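# Place two socket boards in tray, cap with frame

## Task

Move both of the short circuit boards that carry a black socket into the flat black tray, then lay the clear frame over the tray so it rests on the tray's rim. Finally release everything and pull the grippers away.

## Robot and tools

Robot: two six-joint arms, left_arm and right_arm, each with a parallel two-finger gripper and a wrist camera (cam_left_wrist, cam_right_wrist, both 504x504 pixels). The names are just labels and do not say which side of a picture an arm appears on.

Scene frame: origin on the table surface midway between the arms, +x pointing out across the table, +z up, and left_arm on the +y side. The left base sits at (+0.040, +0.349, 0) m and the right base at (-0.036, -0.231, 0) m, each yawed very slightly. Every result has a state line, left_arm: ... | right_arm: ..., giving each gripper's end_effector_position in metres and its orientation as quat_wxyz in this frame. That position is the point between the finger pads, roughly 1 cm short of the fingertips; at long reach the reported value may be somewhat off. In a gripper's own axes the fingers point along +z and close along y. Joint ranges in rad: waist -2.618 to 3.054, shoulder 0 to 3.142, elbow 0 to 3.142, wrist pitch -1.571 to 1.571, wrist yaw -1.571 to 1.571, wrist roll -2.094 to 2.094. The wrist camera mount adds bulk near the gripper.

The 14-number row (used by both motion tools): seven numbers for left_arm, then seven for right_arm, always all 14 even if one arm stays put, each in [-1, 1]. Per arm: dx, dy, dz, rx, ry, rz, opening. The first six are an offset, not a pose: a displacement from the gripper's pose in the most recent result that showed it (or from its current pose when the action starts, if no such result exists yet or for the second and later calls in one reply), expressed in that gripper's own axes. Scale: 1.0 equals 0.6 m for dx, dy, dz and 180 degrees for rotation; rx, ry, rz form one rotation vector. Opening is absolute, not an offset: +1 fully open (0.094 m), -1 closed.

execute_actions: argument actions, a list holding at most one item. An empty list only reports the state. An action item is {"rows": [...], "steps": n} with 1 to 15 rows and steps up to 15 (default 15, each step 1/30 s); one row per step, the final row repeated if steps exceed rows. Every row is counted from the same reference pose, not from the row before it. A wait item is {"steps": n}, up to 300, counted from the previous result, so thinking time is included. Optional pictures (true/false) toggles the camera images. A rejected call sends nothing.

move: target is one 14-number row as above; speed is the path top speed in m/s, 0.002 to 0.5, default 0.25 (turning up to twice that in rad/s). Each gripper travels a straight line toward its target, all arms finishing together, in 0.5 to 10 s; longer paths are cut off at 10 s. Opening is applied when the move begins. Paths do not avoid obstacles or the other arm, and grippers can lag, drift or overshoot the speed, especially near full reach. The result adds a move: line with the ending (done, off_target, moving, held, fault) and any limits (paced = target clipped, held = steps blocked, after which the arm may jump fast), plus each gripper's distance from its target.

wait: seconds, 0 to 10; nothing new is commanded. zoom_image: camera (cam_left_wrist or cam_right_wrist) and region [x0, y0, x1, y1] in pixels, origin top-left, at most 504 by 504; gives a sharper crop of the latest picture. read_manual: section (only "licences"); returns licence text, no motion. finished_scene: scene, the number of the current scene; ends and grades it irreversibly, so call only when the goal holds steadily.

Controller behaviour: each step the commanded pose is limited to 70 mm and 16 degrees from the measured pose, then joints follow by damped inverse kinematics, favouring position over orientation. Far targets may need several actions; after an action an arm only continues to its last clipped pose. Arms tend to settle a centimetre or so low, and zero offsets pull an arm back to its reference pose rather than freezing it. To keep an arm in place, send its correction back to the desired pose in the first call of a reply, zeros in later calls, and raise the aim if it still sags. A Hand target line shows where each gripper is currently being driven. HELD marks steps where a row was partly or wholly not sent; a pose unreachable line names an arm whose command the clearance check altered or blocked. FAULT lines mean an arm stopped.

Gripping: grip_measured is the finger opening on the command scale (Joint positions ends with the opening in metres); readings can be off by about 1 mm. To hold something, command roughly 0.03 below grip_measured for a firm hold, less for a lighter one. Finger force tops out around 50 to 62 N, lower on very thin parts.

Cautions: do not let anything leave the table, do not let the arms collide or push each other, approach contacts slowly and without aiming far past the surface, avoid drops and slams. Held parts may be tugged briefly and loose parts nudged, so check them. Holding loads heats motors: a MOTOR HOT warning appears from 75 °C, an arm pauses at 90 °C, and at 100 °C it goes limp and falls. Torque readings are noisy and offset, so treat them only as rough hints of load.

Each tool is called after "Emit:" by a JSON object that holds its "name" and its "arguments".

## Session

Emit:
{"name": "execute_actions", "arguments": {"actions": []}}

Scene clock: 0.00 s of 6000.00 s.
left_arm: end_effector_position=(+0.3438, +0.5668, +0.2660) grip_measured=+1.000 end_effector_quat_wxyz=(+0.184, +0.192, +0.668, +0.695) | right_arm: end_effector_position=(+0.1625, +0.0710, +0.1698) grip_measured=+1.000 end_effector_quat_wxyz=(+0.338, -0.511, +0.688, -0.388)
Joint positions: left_arm=[ 0.256  1.195  0.515  0.726 -0.741  1.623  0.094] | right_arm=[ 1.479  1.883  1.457 -1.29   1.075  0.243  0.094]
Joint velocities: left_arm=[-0.002 -0.002 -0.002  0.007 -0.066 -0.007  0.   ] | right_arm=[-0.007  0.002  0.017 -0.007  0.007  0.022  0.   ]
Joint torques (N m, as the arm reports them, + toward a larger angle): no reading
Hand target (left_arm): +0.343, +0.567, +0.278; +0.199, +0.177, +0.661, +0.701
Hand target (right_arm): +0.164, +0.072, +0.175; +0.348, -0.505, +0.689, -0.387

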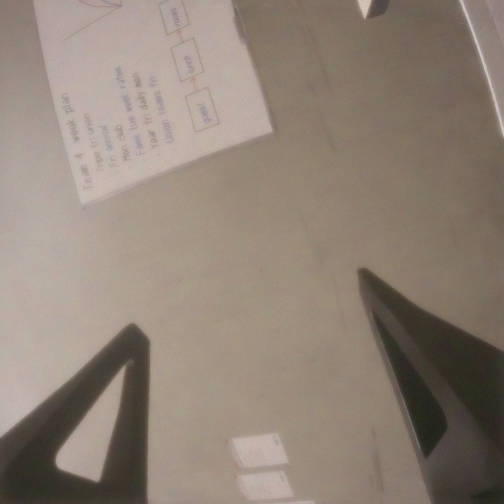

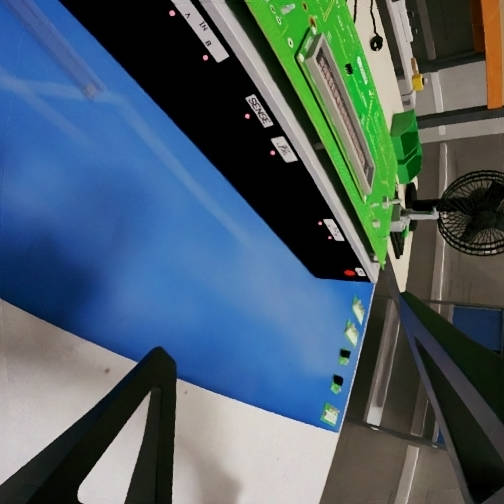

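Emit:
{"name": "move", "arguments": {"target": [-0.13,0.065,-0.347,0.499,0.132,-0.138,1,0.395,-0.314,0.069,-0.277,0.241,0.364,1]}}

Scene clock: 13.30 s of 6000.00 s.
left_arm: end_effector_position=(+0.3036, +0.3471, +0.2820) grip_measured=+1.000 end_effector_quat_wxyz=(+0.168, +0.021, +0.985, +0.015) | right_arm: end_effector_position=(+0.2308, -0.1992, +0.2941) grip_measured=+1.000 end_effector_quat_wxyz=(+0.197, -0.001, +0.980, +0.012)
Joint positions: left_arm=[-0.07   1.382  1.723 -1.575 -0.033  0.012  0.094] | right_arm=[ 0.179  1.37   1.747 -1.551  0.028  0.126  0.094]
Joint velocities: left_arm=[-0.007 -0.002 -0.002  0.051  0.022 -0.022  0.   ] | right_arm=[ 0.002 -0.002  0.007  0.051 -0.051  0.022  0.   ]
Joint torques (N m, as the arm reports them, + toward a larger angle): left_arm=[ 0.91 -5.76  8.57  0.9   0.1  -0.18] | right_arm=[-0.56 -5.07  6.53  0.9   0.03 -0.04]
Hand target (left_arm): +0.302, +0.347, +0.295; +0.191, +0.009, +0.982, +0.006
Hand target (right_arm): +0.225, -0.201, +0.303; +0.208, -0.000, +0.978, +0.014
Off the commanded pose (left_arm): 0.014 m, 20 deg; orientation clipped at the last step of the last action.
Off the commanded pose (right_arm): 0.010 m, 23 deg; orientation clipped at the last step of the last action.
joint sent to its limit (left arm) — the command would take joint 4 (wrist pitch) past its lower limit, so that joint was sent only as far as its limit.
joint sent to its limit (right arm) — the command would take joint 4 (wrist pitch) past its lower limit, so that joint was sent only as far as its limit.
After step 90, 6.17 s passed at rest.
move: off_target (left_arm, right_arm); limits=paced

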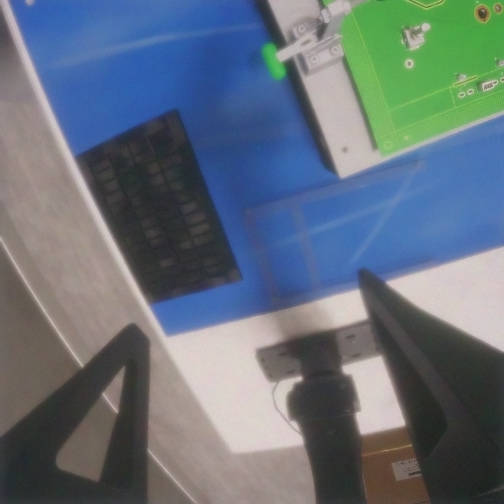

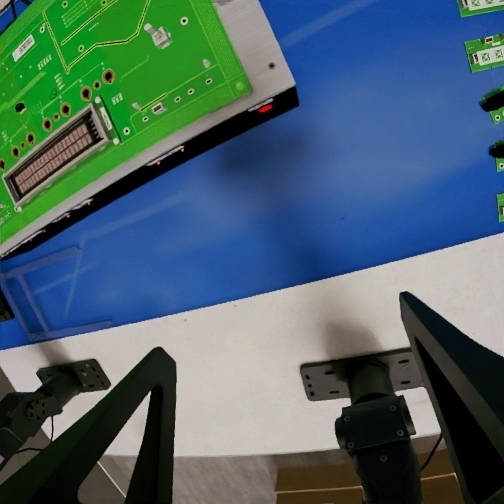

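Emit:
{"name": "move", "arguments": {"target": [0.09,0.08,0.108,0,0.108,0,1,0.058,-0.45,0.138,0,0.127,0,1]}}

Scene clock: 20.70 s of 6000.00 s.
left_arm: end_effector_position=(+0.2780, +0.3950, +0.2042) grip_measured=+1.000 end_effector_quat_wxyz=(+0.018, +0.019, +0.999, +0.018) | right_arm: end_effector_position=(+0.2302, -0.4675, +0.1895) grip_measured=+1.000 end_effector_quat_wxyz=(+0.018, +0.000, +1.000, -0.014)
Joint positions: left_arm=[ 0.13   1.456  1.503 -1.575 -0.029  0.202  0.094] | right_arm=[-0.686  1.888  1.922 -1.559 -0.004 -0.73   0.094]
Joint velocities: left_arm=[-0.017 -0.002  0.007  0.066 -0.037 -0.051  0.   ] | right_arm=[ 0.007 -0.002 -0.007 -0.007 -0.066 -0.066  0.   ]
Joint torques (N m, as the arm reports them, + toward a larger angle): left_arm=[ 0.8  -4.97  5.42  0.35 -0.05  0.13] | right_arm=[ 0.04 -8.32  6.84  0.35  0.04 -0.05]
Hand target (left_arm): +0.276, +0.398, +0.204; +0.016, +0.019, +0.999, +0.021
Hand target (right_arm): +0.231, -0.469, +0.195; +0.023, -0.004, +1.000, -0.020
Off the commanded pose (left_arm): 0.004 m, 2 deg.
Off the commanded pose (right_arm): 0.009 m, 4 deg.
joint sent to its limit (left arm) — the command would take joint 4 (wrist pitch) past its lower limit, so that joint was sent only as far as its limit.
joint sent to its limit (right arm) — the command would take joint 4 (wrist pitch) past its lower limit, so that joint was sent only as far as its limit.
After step 90, 2.67 s passed at rest.
move: off_target (right_arm)

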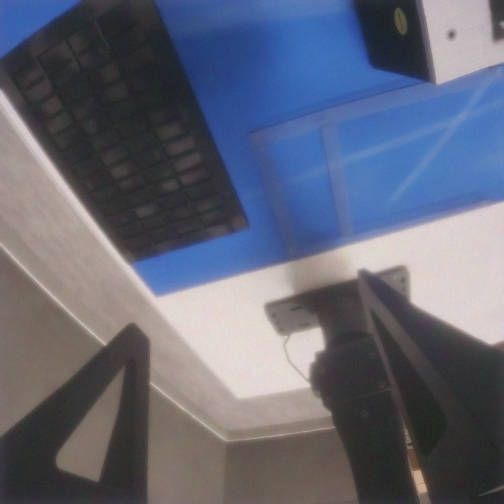

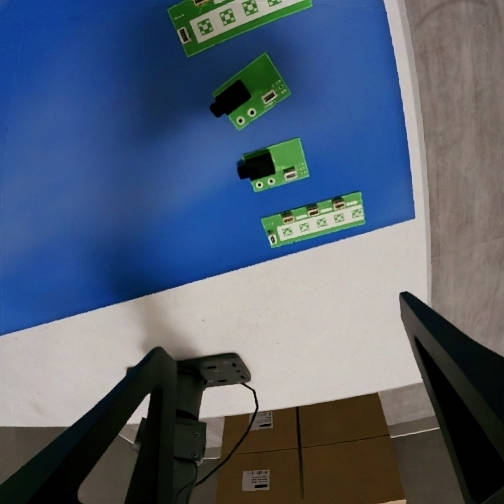

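Emit:
{"name": "zoom_image", "arguments": {"camera": "cam_left_wrist", "region": [0,0,504,300]}}

Emit:
{"name": "move", "arguments": {"target": [0,-0.25,0,0,0,0,1,0.05,0,0.16,0,0.012,0,1]}}

Region (0, 0, 504, 300) of cam_left_wrist's 504x504 image, scaled by 1.000; it fills the top 300 rows of this view, and the rest is white.

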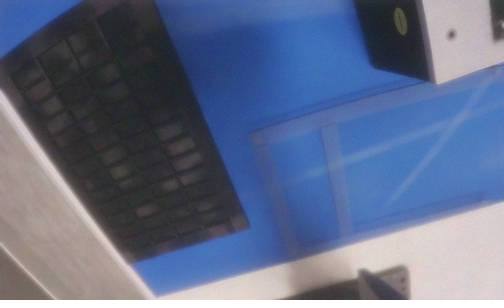

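Scene clock: 31.20 s of 6000.00 s.
left_arm: end_effector_position=(+0.2675, +0.2473, +0.1923) grip_measured=+1.000 end_effector_quat_wxyz=(+0.003, +0.022, +1.000, +0.019) | right_arm: end_effector_position=(+0.2040, -0.4656, +0.0869) grip_measured=+1.000 end_effector_quat_wxyz=(-0.013, -0.001, +1.000, -0.001)
Joint positions: left_arm=[-0.488  1.52   1.513 -1.575 -0.038 -0.409  0.094] | right_arm=[-0.721  1.843  1.453 -1.198  0.019 -0.768  0.094]
Joint velocities: left_arm=[-0.007  0.007 -0.002 -0.022 -0.007 -0.007  0.   ] | right_arm=[-0.007  0.007 -0.012 -0.007 -0.037 -0.022  0.   ]
Joint torques (N m, as the arm reports them, + toward a larger angle): left_arm=[-0.68 -5.68  8.95  0.3  -0.09 -0.1 ] | right_arm=[-0.5  -9.66  4.66  0.46  0.05 -0.04]
Hand target (left_arm): +0.273, +0.245, +0.200; +0.021, +0.019, +0.999, +0.018
Hand target (right_arm): +0.204, -0.469, +0.093; -0.001, +0.000, +1.000, -0.014
Off the commanded pose (left_arm): 0.008 m, 2 deg.
Off the commanded pose (right_arm): 0.007 m, 2 deg.
After step 90, 6.20 s passed at rest.
move: done

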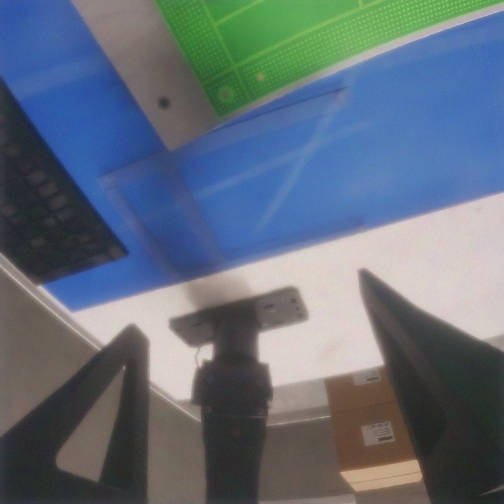

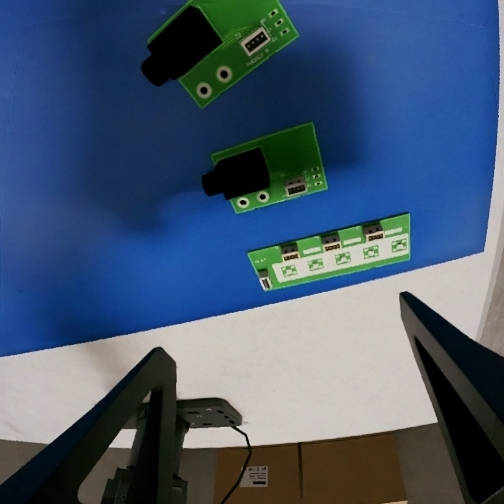

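Emit:
{"name": "move", "arguments": {"target": [0.03,0.2,-0.02,0,0,0,1,0.03,0.01,0.05,0,0,0.5,0.2], "speed": 0.4}}

Scene clock: 38.50 s of 6000.00 s.
left_arm: end_effector_position=(+0.2579, +0.3656, +0.2042) grip_measured=+1.000 end_effector_quat_wxyz=(+0.029, +0.022, +0.999, +0.021) | right_arm: end_effector_position=(+0.1862, -0.4569, +0.0541) grip_measured=+0.202 end_effector_quat_wxyz=(-0.021, +0.701, +0.712, -0.007)
Joint positions: left_arm=[ 0.005  1.352  1.417 -1.575 -0.038  0.085  0.094] | right_arm=[-0.743  1.823  1.293 -1.083  0.014  0.767  0.056]
Joint velocities: left_arm=[-0.002 -0.017 -0.002 -0.037 -0.037 -0.007  0.   ] | right_arm=[-0.007 -0.002  0.012  0.022  0.037  0.066  0.001]
Joint torques (N m, as the arm reports them, + toward a larger angle): left_arm=[ 0.81 -5.82  5.46  0.38  0.01  0.16] | right_arm=[-0.34 -9.08  4.26  0.37  0.07  0.08]
Hand target (left_arm): +0.254, +0.368, +0.207; +0.036, +0.022, +0.999, +0.022
Hand target (right_arm): +0.185, -0.460, +0.058; -0.009, +0.707, +0.707, -0.010
Off the commanded pose (left_arm): 0.006 m, 3 deg.
Off the commanded pose (right_arm): 0.004 m, 2 deg.
joint sent to its limit (left arm) — the command would take joint 4 (wrist pitch) past its lower limit, so that joint was sent only as far as its limit.
After step 90, 1.67 s passed at rest.
move: off_target (left_arm)

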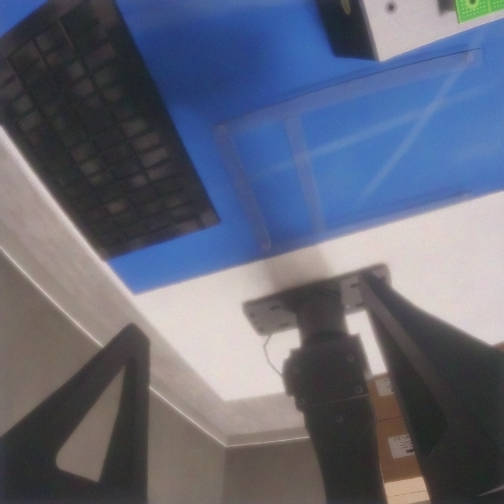

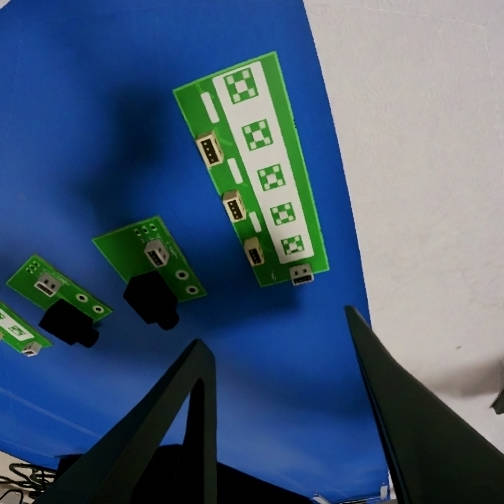

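Emit:
{"name": "move", "arguments": {"target": [0,0,0,0,0,0,1,0,0.1,0.02,0,0,0,0.0]}}

Scene clock: 42.87 s of 6000.00 s.
left_arm: end_effector_position=(+0.2579, +0.3656, +0.2042) grip_measured=+1.000 end_effector_quat_wxyz=(+0.029, +0.023, +0.999, +0.021) | right_arm: end_effector_position=(+0.2424, -0.4521, +0.0374) grip_measured=+0.002 end_effector_quat_wxyz=(-0.024, +0.699, +0.715, -0.004)
Joint positions: left_arm=[ 0.005  1.352  1.417 -1.575 -0.038  0.086  0.094] | right_arm=[-0.626  1.988  1.449 -1.08   0.004  0.877  0.047]
Joint velocities: left_arm=[ 0.007 -0.002  0.012 -0.037 -0.037 -0.022  0.   ] | right_arm=[-0.007  0.007  0.002 -0.037  0.007 -0.037  0.001]
Joint torques (N m, as the arm reports them, + toward a larger angle): left_arm=[ 0.11 -4.01  5.98  0.46 -0.02  0.02] | right_arm=[ 0.17 -8.33  6.64  0.2   0.07  0.08]
Hand target (left_arm): +0.258, +0.366, +0.204; +0.029, +0.022, +0.999, +0.021
Hand target (right_arm): +0.246, -0.455, +0.039; -0.020, +0.701, +0.713, -0.006
Off the commanded pose (left_arm): 0.000 m, 0 deg.
Off the commanded pose (right_arm): 0.005 m, 1 deg.
After step 90, 0.50 s passed at rest.
move: done

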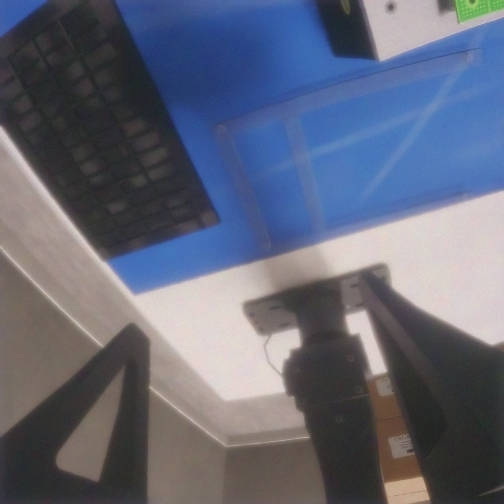

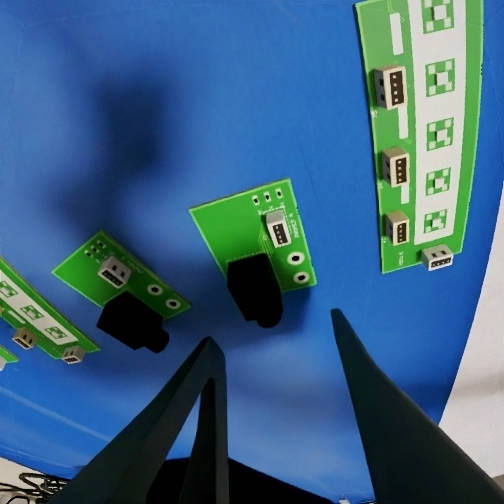

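Emit:
{"name": "move", "arguments": {"target": [0,0,0,0,0,0,1,-0.018,0.012,0.022,0,0,0,-0.2], "speed": 0.05}}

Scene clock: 47.87 s of 6000.00 s.
left_arm: end_effector_position=(+0.2579, +0.3656, +0.2042) grip_measured=+1.000 end_effector_quat_wxyz=(+0.029, +0.023, +0.999, +0.021) | right_arm: end_effector_position=(+0.2447, -0.4538, +0.0226) grip_measured=-0.198 end_effector_quat_wxyz=(-0.035, +0.697, +0.716, -0.005)
Joint positions: left_arm=[ 0.005  1.352  1.417 -1.575 -0.038  0.086  0.094] | right_arm=[-0.626  2.037  1.457 -1.062  0.003  0.872  0.038]
Joint velocities: left_arm=[-0.002 -0.012  0.002 -0.095 -0.037  0.081  0.   ] | right_arm=[-0.002 -0.017  0.002  0.007 -0.007 -0.007  0.   ]
Joint torques (N m, as the arm reports them, + toward a larger angle): left_arm=[-0.04 -4.16  6.26  0.39  0.02  0.01] | right_arm=[-0.63 -8.44  6.53  0.32  0.03 -0.02]
Hand target (left_arm): +0.258, +0.366, +0.204; +0.029, +0.023, +0.999, +0.021
Hand target (right_arm): +0.249, -0.462, +0.023; -0.024, +0.699, +0.715, -0.005
Off the commanded pose (left_arm): 0.000 m, 0 deg.
Off the commanded pose (right_arm): 0.010 m, 1 deg.
After step 90, 1.00 s passed at rest.
move: done

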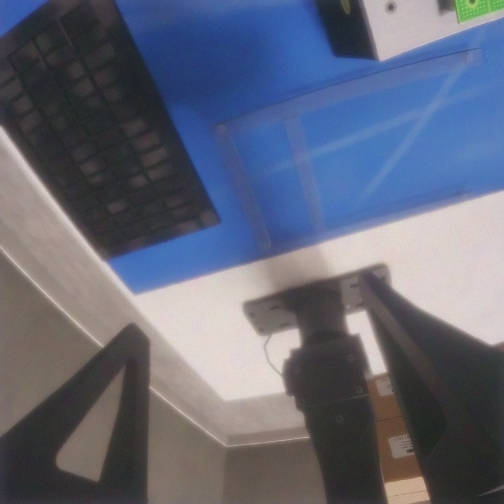

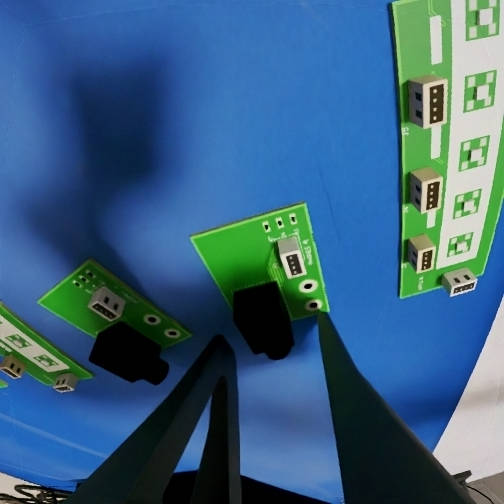

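Stiction; overcommand.

Emit:
{"name": "move", "arguments": {"target": [0,0,0,0,0,0,1,-0.028,0.012,0.008,0.012,-0.018,0,-0.2], "speed": 0.05}}

Scene clock: 50.97 s of 6000.00 s.
left_arm: end_effector_position=(+0.2579, +0.3656, +0.2042) grip_measured=+1.000 end_effector_quat_wxyz=(+0.029, +0.023, +0.999, +0.021) | right_arm: end_effector_position=(+0.2474, -0.4644, +0.0183) grip_measured=-0.198 end_effector_quat_wxyz=(-0.035, +0.696, +0.717, -0.027)
Joint positions: left_arm=[ 0.005  1.352  1.417 -1.575 -0.038  0.086  0.094] | right_arm=[-0.623  2.077  1.499 -1.068  0.047  0.874  0.038]
Joint velocities: left_arm=[ 0.002  0.002 -0.012  0.007 -0.007 -0.037  0.   ] | right_arm=[-0.002  0.002  0.012  0.081  0.022 -0.022  0.   ]
Joint torques (N m, as the arm reports them, + toward a larger angle): left_arm=[-0.13 -3.93  5.98  0.44  0.01  0.03] | right_arm=[ 0.52 -8.16  6.61  0.28  0.23  0.08]
Hand target (left_arm): +0.258, +0.366, +0.204; +0.029, +0.023, +0.999, +0.021
Hand target (right_arm): +0.252, -0.470, +0.017; -0.028, +0.696, +0.717, -0.038
Off the commanded pose (left_arm): 0.000 m, 0 deg.
Off the commanded pose (right_arm): 0.008 m, 1 deg.
move: done

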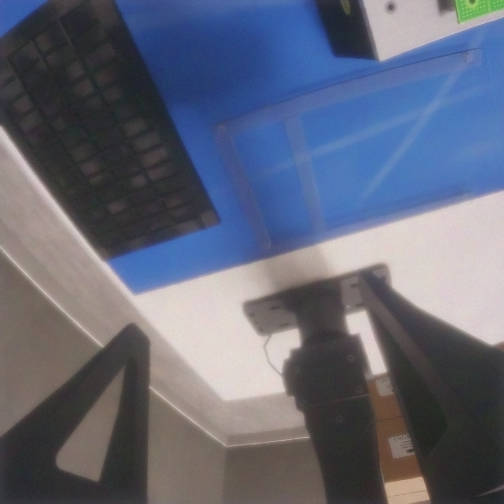

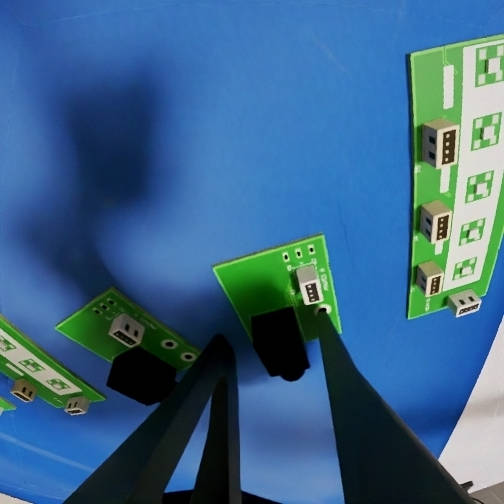

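Emit:
{"name": "move", "arguments": {"target": [0,0,0,0,0,0,1,0,-0.004,0.006,0,0,0,-0.45], "speed": 0.05}}

Emit:
{"name": "move", "arguments": {"target": [0,0,0,0,0,0,1,0,0,0,0,0,0,-0.7]}}

Scene clock: 53.77 s of 6000.00 s.
left_arm: end_effector_position=(+0.2579, +0.3656, +0.2042) grip_measured=+1.000 end_effector_quat_wxyz=(+0.029, +0.023, +0.999, +0.021) | right_arm: end_effector_position=(+0.2475, -0.4640, +0.0176) grip_measured=-0.448 end_effector_quat_wxyz=(-0.035, +0.695, +0.717, -0.027)
Joint positions: left_arm=[ 0.005  1.352  1.417 -1.575 -0.038  0.086  0.094] | right_arm=[-0.623  2.077  1.496 -1.064  0.046  0.874  0.026]
Joint velocities: left_arm=[-0.022  0.002  0.007 -0.022  0.022 -0.051  0.   ] | right_arm=[ 0.002 -0.007  0.007  0.037 -0.051 -0.051  0.   ]
Joint torques (N m, as the arm reports them, + toward a larger angle): left_arm=[-0.02 -3.99  6.1   0.43 -0.02 -0.01] | right_arm=[-0.28 -9.61  3.84  0.29  0.06 -0.02]
Hand target (left_arm): +0.258, +0.366, +0.204; +0.029, +0.023, +0.999, +0.021
Hand target (right_arm): +0.245, -0.464, +0.015; -0.035, +0.695, +0.717, -0.027
Off the commanded pose (left_arm): 0.000 m, 0 deg.
Off the commanded pose (right_arm): 0.004 m, 0 deg.
move: done

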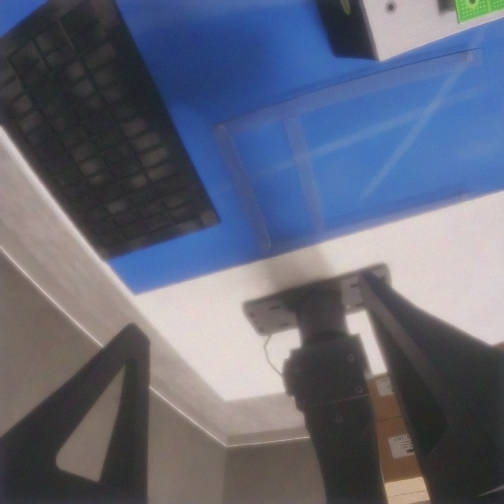

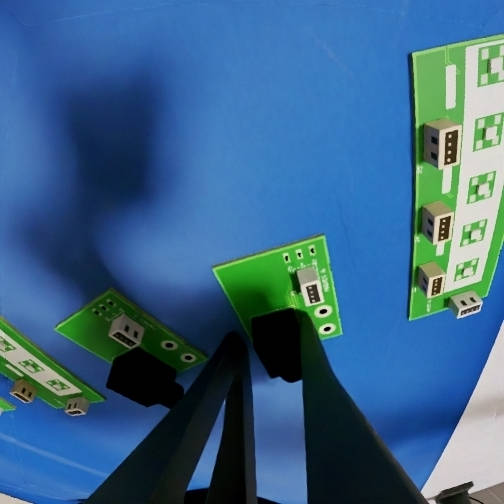

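Scene clock: 54.27 s of 6000.00 s.
left_arm: end_effector_position=(+0.2579, +0.3656, +0.2042) grip_measured=+1.000 end_effector_quat_wxyz=(+0.029, +0.023, +0.999, +0.021) | right_arm: end_effector_position=(+0.2474, -0.4639, +0.0197) grip_measured=-0.679 end_effector_quat_wxyz=(-0.034, +0.696, +0.717, -0.026)
Joint positions: left_arm=[ 0.005  1.352  1.417 -1.575 -0.038  0.086  0.094] | right_arm=[-0.623  2.072  1.498 -1.069  0.045  0.875  0.015]
Joint velocities: left_arm=[-0.007  0.002  0.007  0.051 -0.051  0.037  0.   ] | right_arm=[ 0.002 -0.007  0.002 -0.037 -0.066  0.051 -0.001]
Joint torques (N m, as the arm reports them, + toward a larger angle): left_arm=[-0.18 -3.94  6.15  0.42  0.02  0.03] | right_arm=[ 0.03 -8.97  4.96  0.22  0.06  0.01]
Hand target (left_arm): +0.258, +0.366, +0.204; +0.029, +0.023, +0.999, +0.021
Hand target (right_arm): +0.247, -0.464, +0.018; -0.035, +0.695, +0.717, -0.027
Off the commanded pose (left_arm): 0.000 m, 0 deg.
Off the commanded pose (right_arm): 0.002 m, 0 deg.
move: done

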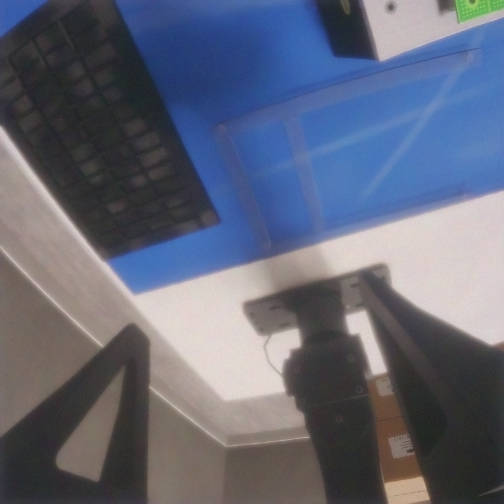

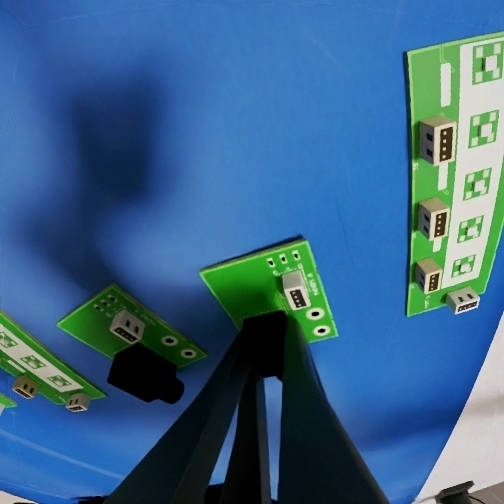

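Emit:
{"name": "move", "arguments": {"target": [0,0,0,0,0,0,1,0,0,-0.09,0,0.025,0,-0.72], "speed": 0.15}}

Emit:
{"name": "move", "arguments": {"target": [0,0,0,0,0,0,1,0.42,-0.05,-0.01,0,0,-0.5,-0.72], "speed": 0.35}}

Emit:
{"name": "move", "arguments": {"target": [0,0,0,0,0,0,1,0.2,0.4,0,0,0,-0.5,-0.72], "speed": 0.35}}

Scene clock: 61.00 s of 6000.00 s.
left_arm: end_effector_position=(+0.2579, +0.3656, +0.2042) grip_measured=+1.000 end_effector_quat_wxyz=(+0.029, +0.023, +0.999, +0.021) | right_arm: end_effector_position=(+0.2541, -0.4632, +0.0731) grip_measured=-0.679 end_effector_quat_wxyz=(-0.055, +0.696, +0.716, +0.001)
Joint positions: left_arm=[ 0.005  1.352  1.417 -1.575 -0.038  0.086  0.094] | right_arm=[-0.638  2.079  1.722 -1.323 -0.012  0.858  0.015]
Joint velocities: left_arm=[-0.012 -0.002 -0.002 -0.037  0.022  0.066  0.   ] | right_arm=[ 0.007 -0.002 -0.007 -0.037  0.066  0.051  0.   ]
Joint torques (N m, as the arm reports them, + toward a larger angle): left_arm=[-0.17 -3.9   6.32  0.46  0.04 -0.03] | right_arm=[-0.5  -8.82  6.56 -0.06  0.03 -0.02]
Hand target (left_arm): +0.258, +0.366, +0.204; +0.029, +0.023, +0.999, +0.021
Hand target (right_arm): +0.252, -0.465, +0.073; -0.062, +0.696, +0.715, +0.001
Off the commanded pose (left_arm): 0.000 m, 0 deg.
Off the commanded pose (right_arm): 0.002 m, 1 deg.
After step 90, 2.67 s passed at rest.
move: done

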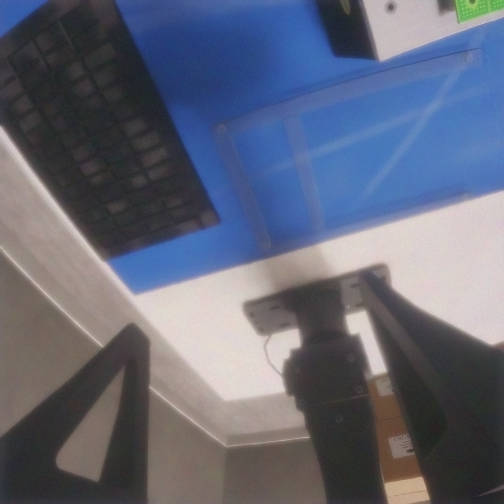

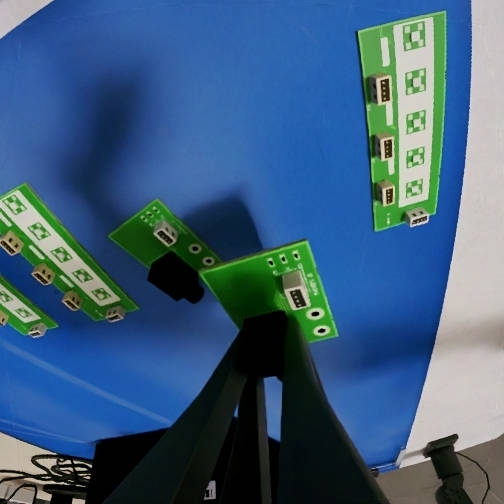

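Scene clock: 63.73 s of 6000.00 s.
left_arm: end_effector_position=(+0.2579, +0.3656, +0.2042) grip_measured=+1.000 end_effector_quat_wxyz=(+0.029, +0.023, +0.999, +0.021) | right_arm: end_effector_position=(+0.2264, -0.2133, +0.1028) grip_measured=-0.679 end_effector_quat_wxyz=(-0.032, -0.008, +0.999, +0.042)
Joint positions: left_arm=[ 0.005  1.352  1.417 -1.575 -0.038  0.086  0.094] | right_arm=[ 0.052  1.605  1.236 -1.267 -0.083 -0.011  0.015]
Joint velocities: left_arm=[-0.002  0.012 -0.002  0.081 -0.037 -0.037  0.   ] | right_arm=[ 0.017  0.007  0.002 -0.007 -0.007 -0.051  0.   ]
Joint torques (N m, as the arm reports them, + toward a larger angle): left_arm=[-0.12 -3.87  6.07  0.42  0.05  0.01] | right_arm=[ 0.43 -7.41  4.48  0.08 -0.05 -0.06]
Hand target (left_arm): +0.258, +0.366, +0.204; +0.029, +0.023, +0.999, +0.021
Hand target (right_arm): +0.220, -0.211, +0.106; -0.034, -0.015, +0.998, +0.044
Off the commanded pose (left_arm): 0.000 m, 0 deg.
Off the commanded pose (right_arm): 0.008 m, 1 deg.
move: done

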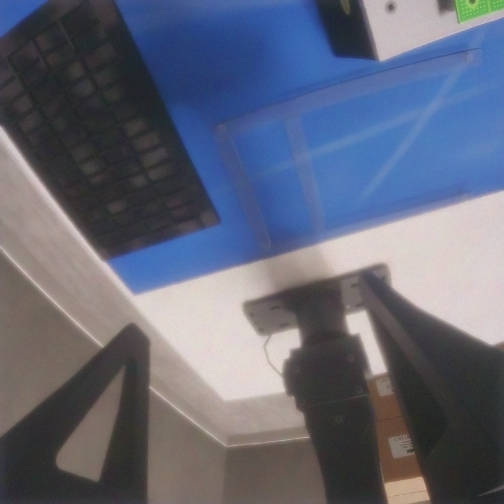

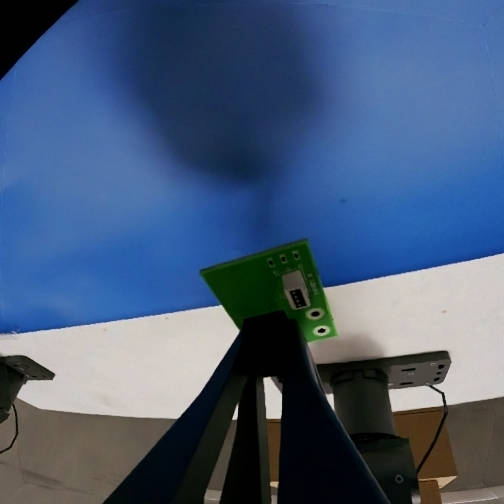

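Scene clock: 66.50 s of 6000.00 s.
left_arm: end_effector_position=(+0.2579, +0.3656, +0.2042) grip_measured=+1.000 end_effector_quat_wxyz=(+0.029, +0.023, +0.999, +0.021) | right_arm: end_effector_position=(+0.1021, +0.0246, +0.1321) grip_measured=-0.679 end_effector_quat_wxyz=(-0.013, +0.706, -0.705, -0.058)
Joint positions: left_arm=[ 0.005  1.352  1.417 -1.575 -0.038  0.086  0.094] | right_arm=[ 1.05   1.592  1.339 -1.267 -0.109 -0.565  0.015]
Joint velocities: left_arm=[ 0.002  0.002  0.002  0.007 -0.125 -0.066  0.   ] | right_arm=[ 0.007  0.002 -0.012 -0.007 -0.11   0.037  0.   ]
Joint torques (N m, as the arm reports them, + toward a larger angle): left_arm=[-0.12 -3.86  5.94  0.44  0.05  0.04] | right_arm=[ 0.47 -5.26  7.19  0.34 -0.04 -0.04]
Hand target (left_arm): +0.258, +0.366, +0.204; +0.029, +0.023, +0.999, +0.021
Hand target (right_arm): +0.102, +0.028, +0.135; -0.013, +0.711, -0.700, -0.059
Off the commanded pose (left_arm): 0.000 m, 0 deg.
Off the commanded pose (right_arm): 0.002 m, 1 deg.
move: done

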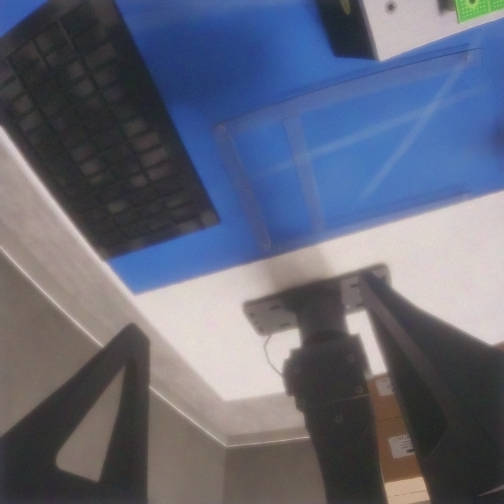

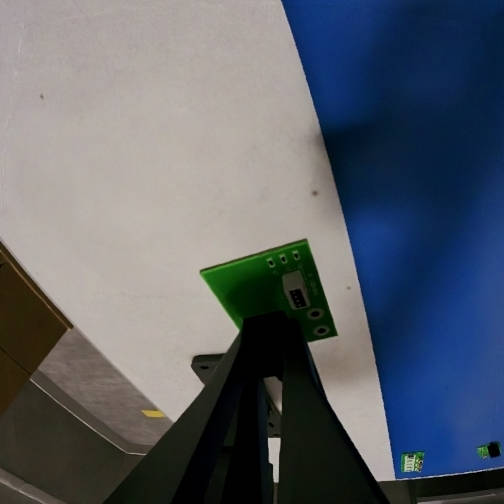

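Emit:
{"name": "move", "arguments": {"target": [0,0,0,0,0,0,1,0.018,0,0.18,0.04,0.033,0,-0.72], "speed": 0.12}}

Scene clock: 74.97 s of 6000.00 s.
left_arm: end_effector_position=(+0.2579, +0.3656, +0.2042) grip_measured=+1.000 end_effector_quat_wxyz=(+0.029, +0.023, +0.999, +0.021) | right_arm: end_effector_position=(+0.0939, +0.0231, +0.0271) grip_measured=-0.679 end_effector_quat_wxyz=(-0.017, +0.706, -0.708, +0.020)
Joint positions: left_arm=[ 0.005  1.352  1.417 -1.575 -0.038  0.086  0.094] | right_arm=[ 1.169  1.691  1.02  -0.881  0.049 -0.445  0.015]
Joint velocities: left_arm=[ 0.002 -0.007 -0.002 -0.051 -0.11  -0.037  0.   ] | right_arm=[-0.002  0.017 -0.012 -0.051 -0.007 -0.022  0.   ]
Joint torques (N m, as the arm reports them, + toward a larger angle): left_arm=[-0.05 -4.    6.21  0.45  0.    0.  ] | right_arm=[ 0.59 -5.96  4.47  0.53  0.12  0.07]
Hand target (left_arm): +0.258, +0.366, +0.204; +0.029, +0.023, +0.999, +0.021
Hand target (right_arm): +0.094, +0.025, +0.024; -0.020, +0.706, -0.707, +0.021
Off the commanded pose (left_arm): 0.000 m, 0 deg.
Off the commanded pose (right_arm): 0.004 m, 1 deg.
After step 90, 3.97 s passed at rest.
move: done

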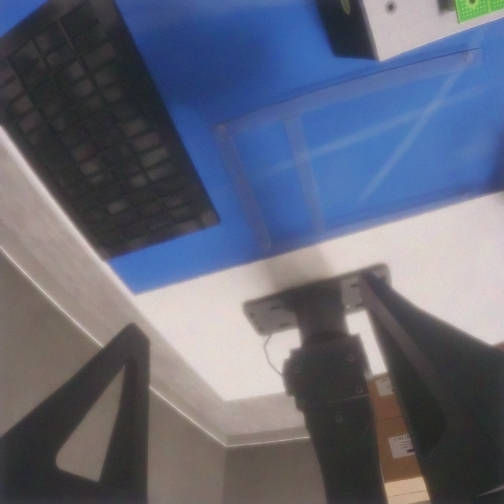

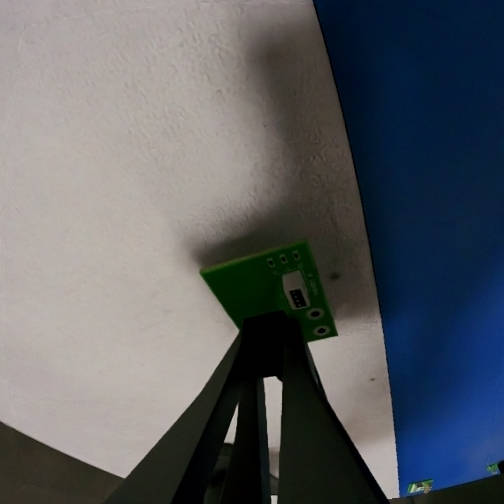

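Emit:
{"name": "move", "arguments": {"target": [0,0,0,0,0,0,1,0,0,0.022,0,0,0,-0.72], "speed": 0.04}}

Emit:
{"name": "move", "arguments": {"target": [0,0,0,0,0,0,1,0,0,0,0,0,0,-0.2]}}

Emit:
{"name": "move", "arguments": {"target": [0,0,0,0,0,0,1,0,0,-0.1,-0.016,0,0,-0.2]}}

Emit:
{"name": "move", "arguments": {"target": [0,0,0,0,0,0,1,0.5,-0.2,0,0,0,0.5,-0.2], "speed": 0.35}}

Emit:
{"name": "move", "arguments": {"target": [0.27,-0.55,0.15,0.013,0.018,0.49,-0.2,-0.16,-0.3,0.03,0,0,0.44,-0.2], "speed": 0.35}}

Scene clock: 81.83 s of 6000.00 s.
left_arm: end_effector_position=(+0.2579, +0.3656, +0.2042) grip_measured=+1.000 end_effector_quat_wxyz=(+0.029, +0.023, +0.999, +0.021) | right_arm: end_effector_position=(+0.0939, +0.0227, +0.0187) grip_measured=-0.679 end_effector_quat_wxyz=(-0.017, +0.706, -0.708, +0.020)
Joint positions: left_arm=[ 0.005  1.352  1.417 -1.575 -0.038  0.086  0.094] | right_arm=[ 1.169  1.705  0.999 -0.846  0.049 -0.444  0.015]
Joint velocities: left_arm=[-0.007 -0.007 -0.017 -0.007 -0.007 -0.051  0.   ] | right_arm=[-0.007 -0.007 -0.002 -0.022 -0.037 -0.007 -0.   ]
Joint torques (N m, as the arm reports them, + toward a larger angle): left_arm=[-0.06 -4.17  6.01  0.43 -0.03  0.  ] | right_arm=[-0.13 -5.78  4.23  0.52  0.04  0.  ]
Hand target (left_arm): +0.258, +0.366, +0.204; +0.029, +0.023, +0.999, +0.021
Hand target (right_arm): +0.094, +0.023, +0.014; -0.017, +0.706, -0.708, +0.020
Off the commanded pose (left_arm): 0.000 m, 0 deg.
Off the commanded pose (right_arm): 0.005 m, 0 deg.
After step 90, 3.07 s passed at rest.
move: done

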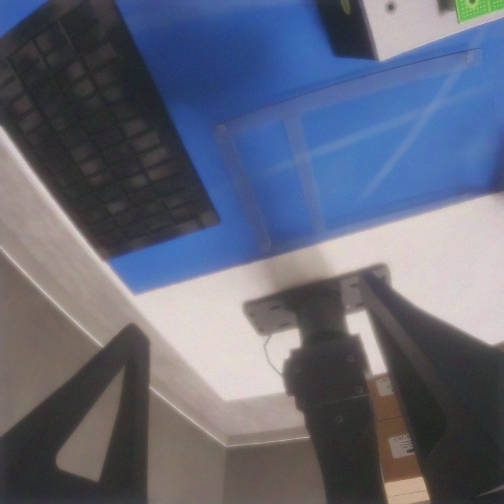

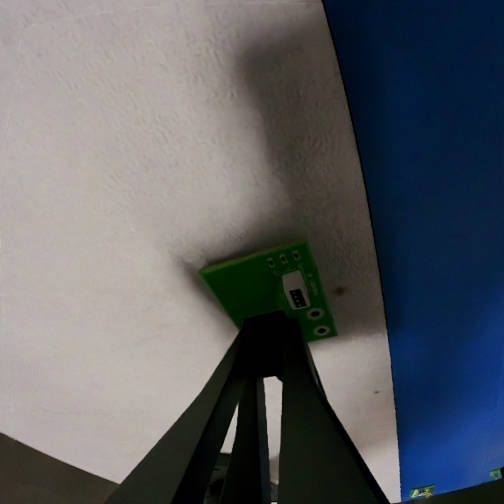

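Scene clock: 82.33 s of 6000.00 s.
left_arm: end_effector_position=(+0.2579, +0.3656, +0.2042) grip_measured=+1.000 end_effector_quat_wxyz=(+0.029, +0.023, +0.999, +0.021) | right_arm: end_effector_position=(+0.0939, +0.0228, +0.0187) grip_measured=-0.202 end_effector_quat_wxyz=(-0.017, +0.706, -0.708, +0.020)
Joint positions: left_arm=[ 0.005  1.352  1.417 -1.575 -0.038  0.086  0.094] | right_arm=[ 1.169  1.705  0.999 -0.845  0.049 -0.444  0.037]
Joint velocities: left_arm=[-0.007  0.002 -0.002 -0.022 -0.007  0.022  0.   ] | right_arm=[-0.012  0.002 -0.012 -0.022 -0.037  0.007 -0.   ]
Joint torques (N m, as the arm reports them, + toward a larger angle): left_arm=[-0.04 -3.99  6.25  0.42 -0.04  0.02] | right_arm=[ 0.06 -6.39  4.95  0.38  0.05  0.02]
Hand target (left_arm): +0.258, +0.366, +0.204; +0.029, +0.023, +0.999, +0.021
Hand target (right_arm): +0.094, +0.023, +0.019; -0.017, +0.706, -0.708, +0.020
Off the commanded pose (left_arm): 0.000 m, 0 deg.
Off the commanded pose (right_arm): 0.000 m, 0 deg.
move: done

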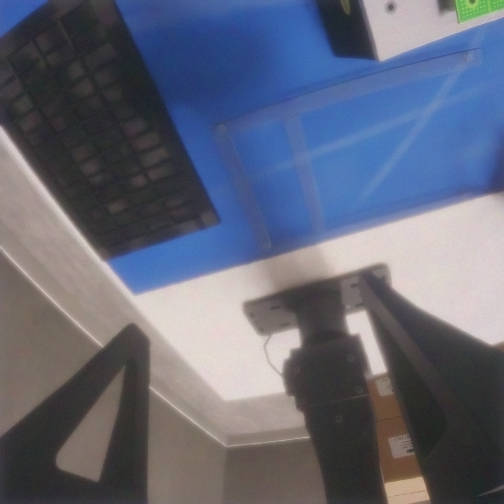

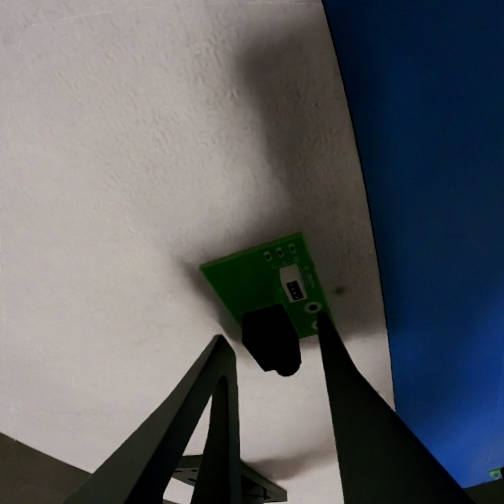

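Scene clock: 83.40 s of 6000.00 s.
left_arm: end_effector_position=(+0.2579, +0.3656, +0.2042) grip_measured=+1.000 end_effector_quat_wxyz=(+0.029, +0.023, +0.999, +0.021) | right_arm: end_effector_position=(+0.0898, +0.0224, +0.0721) grip_measured=-0.202 end_effector_quat_wxyz=(+0.004, +0.707, -0.707, +0.008)
Joint positions: left_arm=[ 0.005  1.352  1.417 -1.575 -0.038  0.086  0.094] | right_arm=[ 1.158  1.654  1.168 -1.099  0.012 -0.458  0.037]
Joint velocities: left_arm=[ 0.002  0.017 -0.002  0.037  0.095  0.037  0.   ] | right_arm=[ 0.002 -0.012 -0.002 -0.051 -0.037  0.051 -0.   ]
Joint torques (N m, as the arm reports them, + toward a larger angle): left_arm=[ 0.07 -3.94  5.86  0.39 -0.03  0.03] | right_arm=[-0.55 -7.06  6.47  0.17 -0.02 -0.03]
Hand target (left_arm): +0.258, +0.366, +0.204; +0.029, +0.023, +0.999, +0.021
Hand target (right_arm): +0.091, +0.023, +0.079; +0.000, +0.706, -0.708, +0.003
Off the commanded pose (left_arm): 0.000 m, 0 deg.
Off the commanded pose (right_arm): 0.007 m, 1 deg.
move: done

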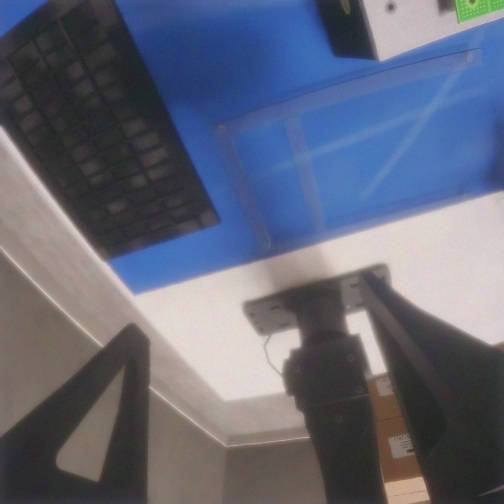

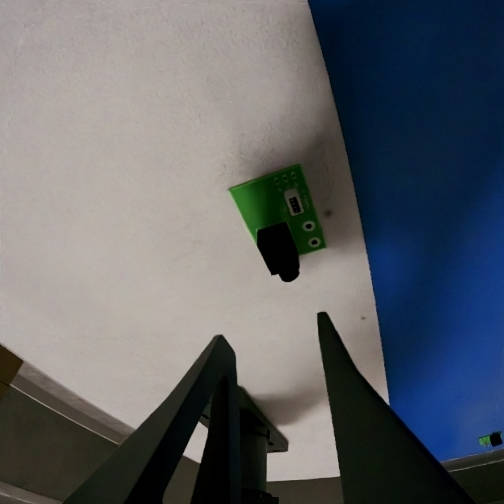

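Scene clock: 86.07 s of 6000.00 s.
left_arm: end_effector_position=(+0.2579, +0.3656, +0.2042) grip_measured=+1.000 end_effector_quat_wxyz=(+0.029, +0.023, +0.999, +0.021) | right_arm: end_effector_position=(+0.2043, -0.2809, +0.0773) grip_measured=-0.202 end_effector_quat_wxyz=(-0.006, -0.007, +1.000, -0.017)
Joint positions: left_arm=[ 0.005  1.352  1.417 -1.575 -0.038  0.086  0.094] | right_arm=[-0.137  1.499  1.034 -1.11   0.036 -0.196  0.037]
Joint velocities: left_arm=[0.022 0.002 0.002 0.066 0.11  0.007 0.   ] | right_arm=[-0.017 -0.002 -0.002 -0.007 -0.022  0.022  0.   ]
Joint torques (N m, as the arm reports them, + toward a larger angle): left_arm=[-0.08 -4.06  6.24  0.44  0.02  0.01] | right_arm=[-0.33 -4.3   6.93  0.41  0.06  0.07]
Hand target (left_arm): +0.258, +0.366, +0.204; +0.029, +0.023, +0.999, +0.021
Hand target (right_arm): +0.212, -0.284, +0.080; +0.003, +0.000, +1.000, -0.019
Off the commanded pose (left_arm): 0.000 m, 0 deg.
Off the commanded pose (right_arm): 0.006 m, 2 deg.
move: done

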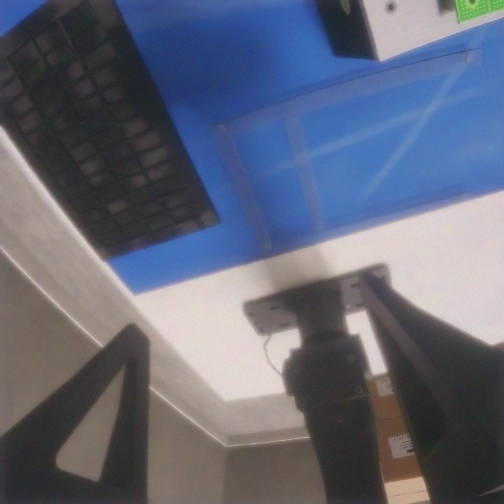

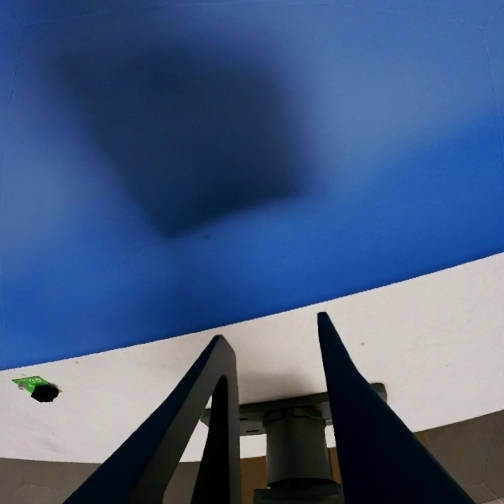

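Scene clock: 88.90 s of 6000.00 s.
left_arm: end_effector_position=(+0.0907, +0.0565, +0.0856) grip_measured=-0.198 end_effector_quat_wxyz=(-0.028, +0.705, +0.707, +0.038) | right_arm: end_effector_position=(+0.3029, -0.4583, +0.0603) grip_measured=-0.202 end_effector_quat_wxyz=(+0.012, +0.627, +0.779, -0.017)
Joint positions: left_arm=[-1.455  1.767  1.349 -1.243 -0.027  0.147  0.038] | right_arm=[-0.532  2.103  1.714 -1.161  0.036  0.777  0.037]
Joint velocities: left_arm=[-0.007 -0.007 -0.017 -0.037  0.007  0.066  0.001] | right_arm=[ 0.002  0.002  0.002  0.066 -0.066  0.007  0.   ]
Joint torques (N m, as the arm reports them, + toward a larger angle): left_arm=[-0.53 -8.01  8.64  0.24  0.1   0.12] | right_arm=[-0.37 -9.16  7.01  0.19  0.11  0.08]
Hand target (left_arm): +0.088, +0.045, +0.093; -0.014, +0.712, +0.702, +0.019
Hand target (right_arm): +0.301, -0.461, +0.061; +0.007, +0.632, +0.775, -0.020
Off the commanded pose (left_arm): 0.011 m, 3 deg.
Off the commanded pose (right_arm): 0.004 m, 1 deg.
move: off_target (left_arm)

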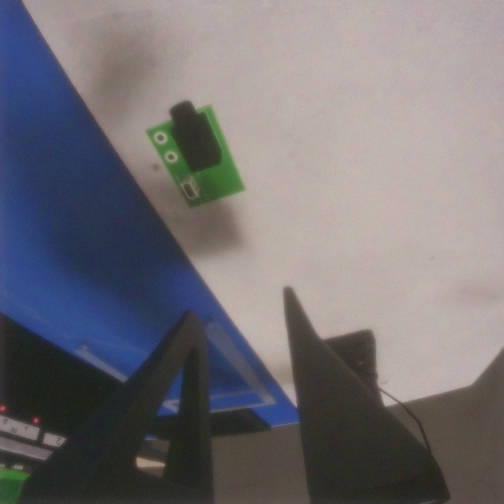

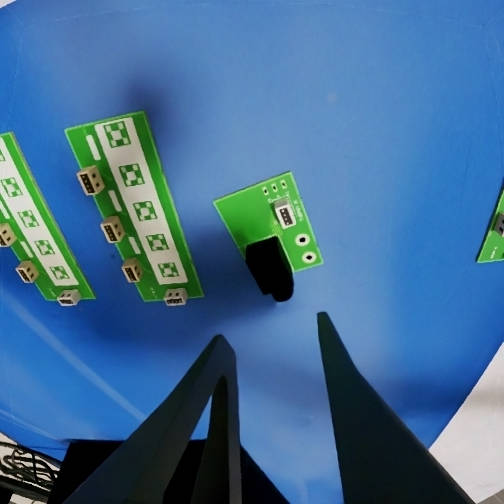

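Emit:
{"name": "move", "arguments": {"target": [-0.08,0.005,0.06,0,-0.04,0,-0.2,-0.005,-0.004,0.055,0,0,-0.025,-0.2], "speed": 0.08}}

Scene clock: 92.47 s of 6000.00 s.
left_arm: end_effector_position=(+0.0963, +0.0153, +0.0455) grip_measured=-0.198 end_effector_quat_wxyz=(+0.014, +0.706, +0.708, +0.005) | right_arm: end_effector_position=(+0.3030, -0.4593, +0.0327) grip_measured=-0.202 end_effector_quat_wxyz=(+0.012, +0.594, +0.804, -0.017)
Joint positions: left_arm=[-1.455  1.858  1.303 -0.999 -0.024  0.148  0.038] | right_arm=[-0.534  2.126  1.637 -1.06   0.035  0.693  0.037]
Joint velocities: left_arm=[ 0.022  0.012  0.007  0.051  0.037 -0.051  0.001] | right_arm=[-0.042 -0.007  0.012  0.037  0.037  0.066 -0.   ]
Joint torques (N m, as the arm reports them, + toward a larger angle): left_arm=[-0.1  -8.85  5.39  0.52  0.15  0.03] | right_arm=[-0.58 -9.48  4.57  0.51  0.05 -0.03]
Hand target (left_arm): +0.094, +0.012, +0.045; +0.016, +0.706, +0.708, -0.007
Hand target (right_arm): +0.301, -0.463, +0.027; +0.011, +0.596, +0.803, -0.017
Off the commanded pose (left_arm): 0.004 m, 1 deg.
Off the commanded pose (right_arm): 0.007 m, 0 deg.
move: done

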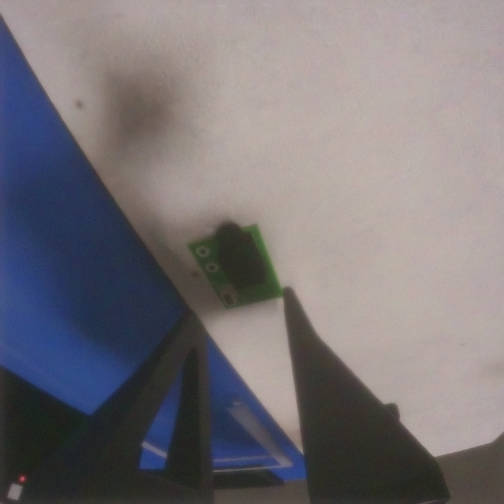

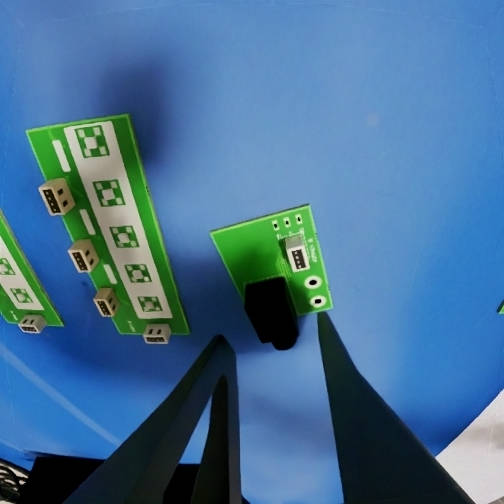

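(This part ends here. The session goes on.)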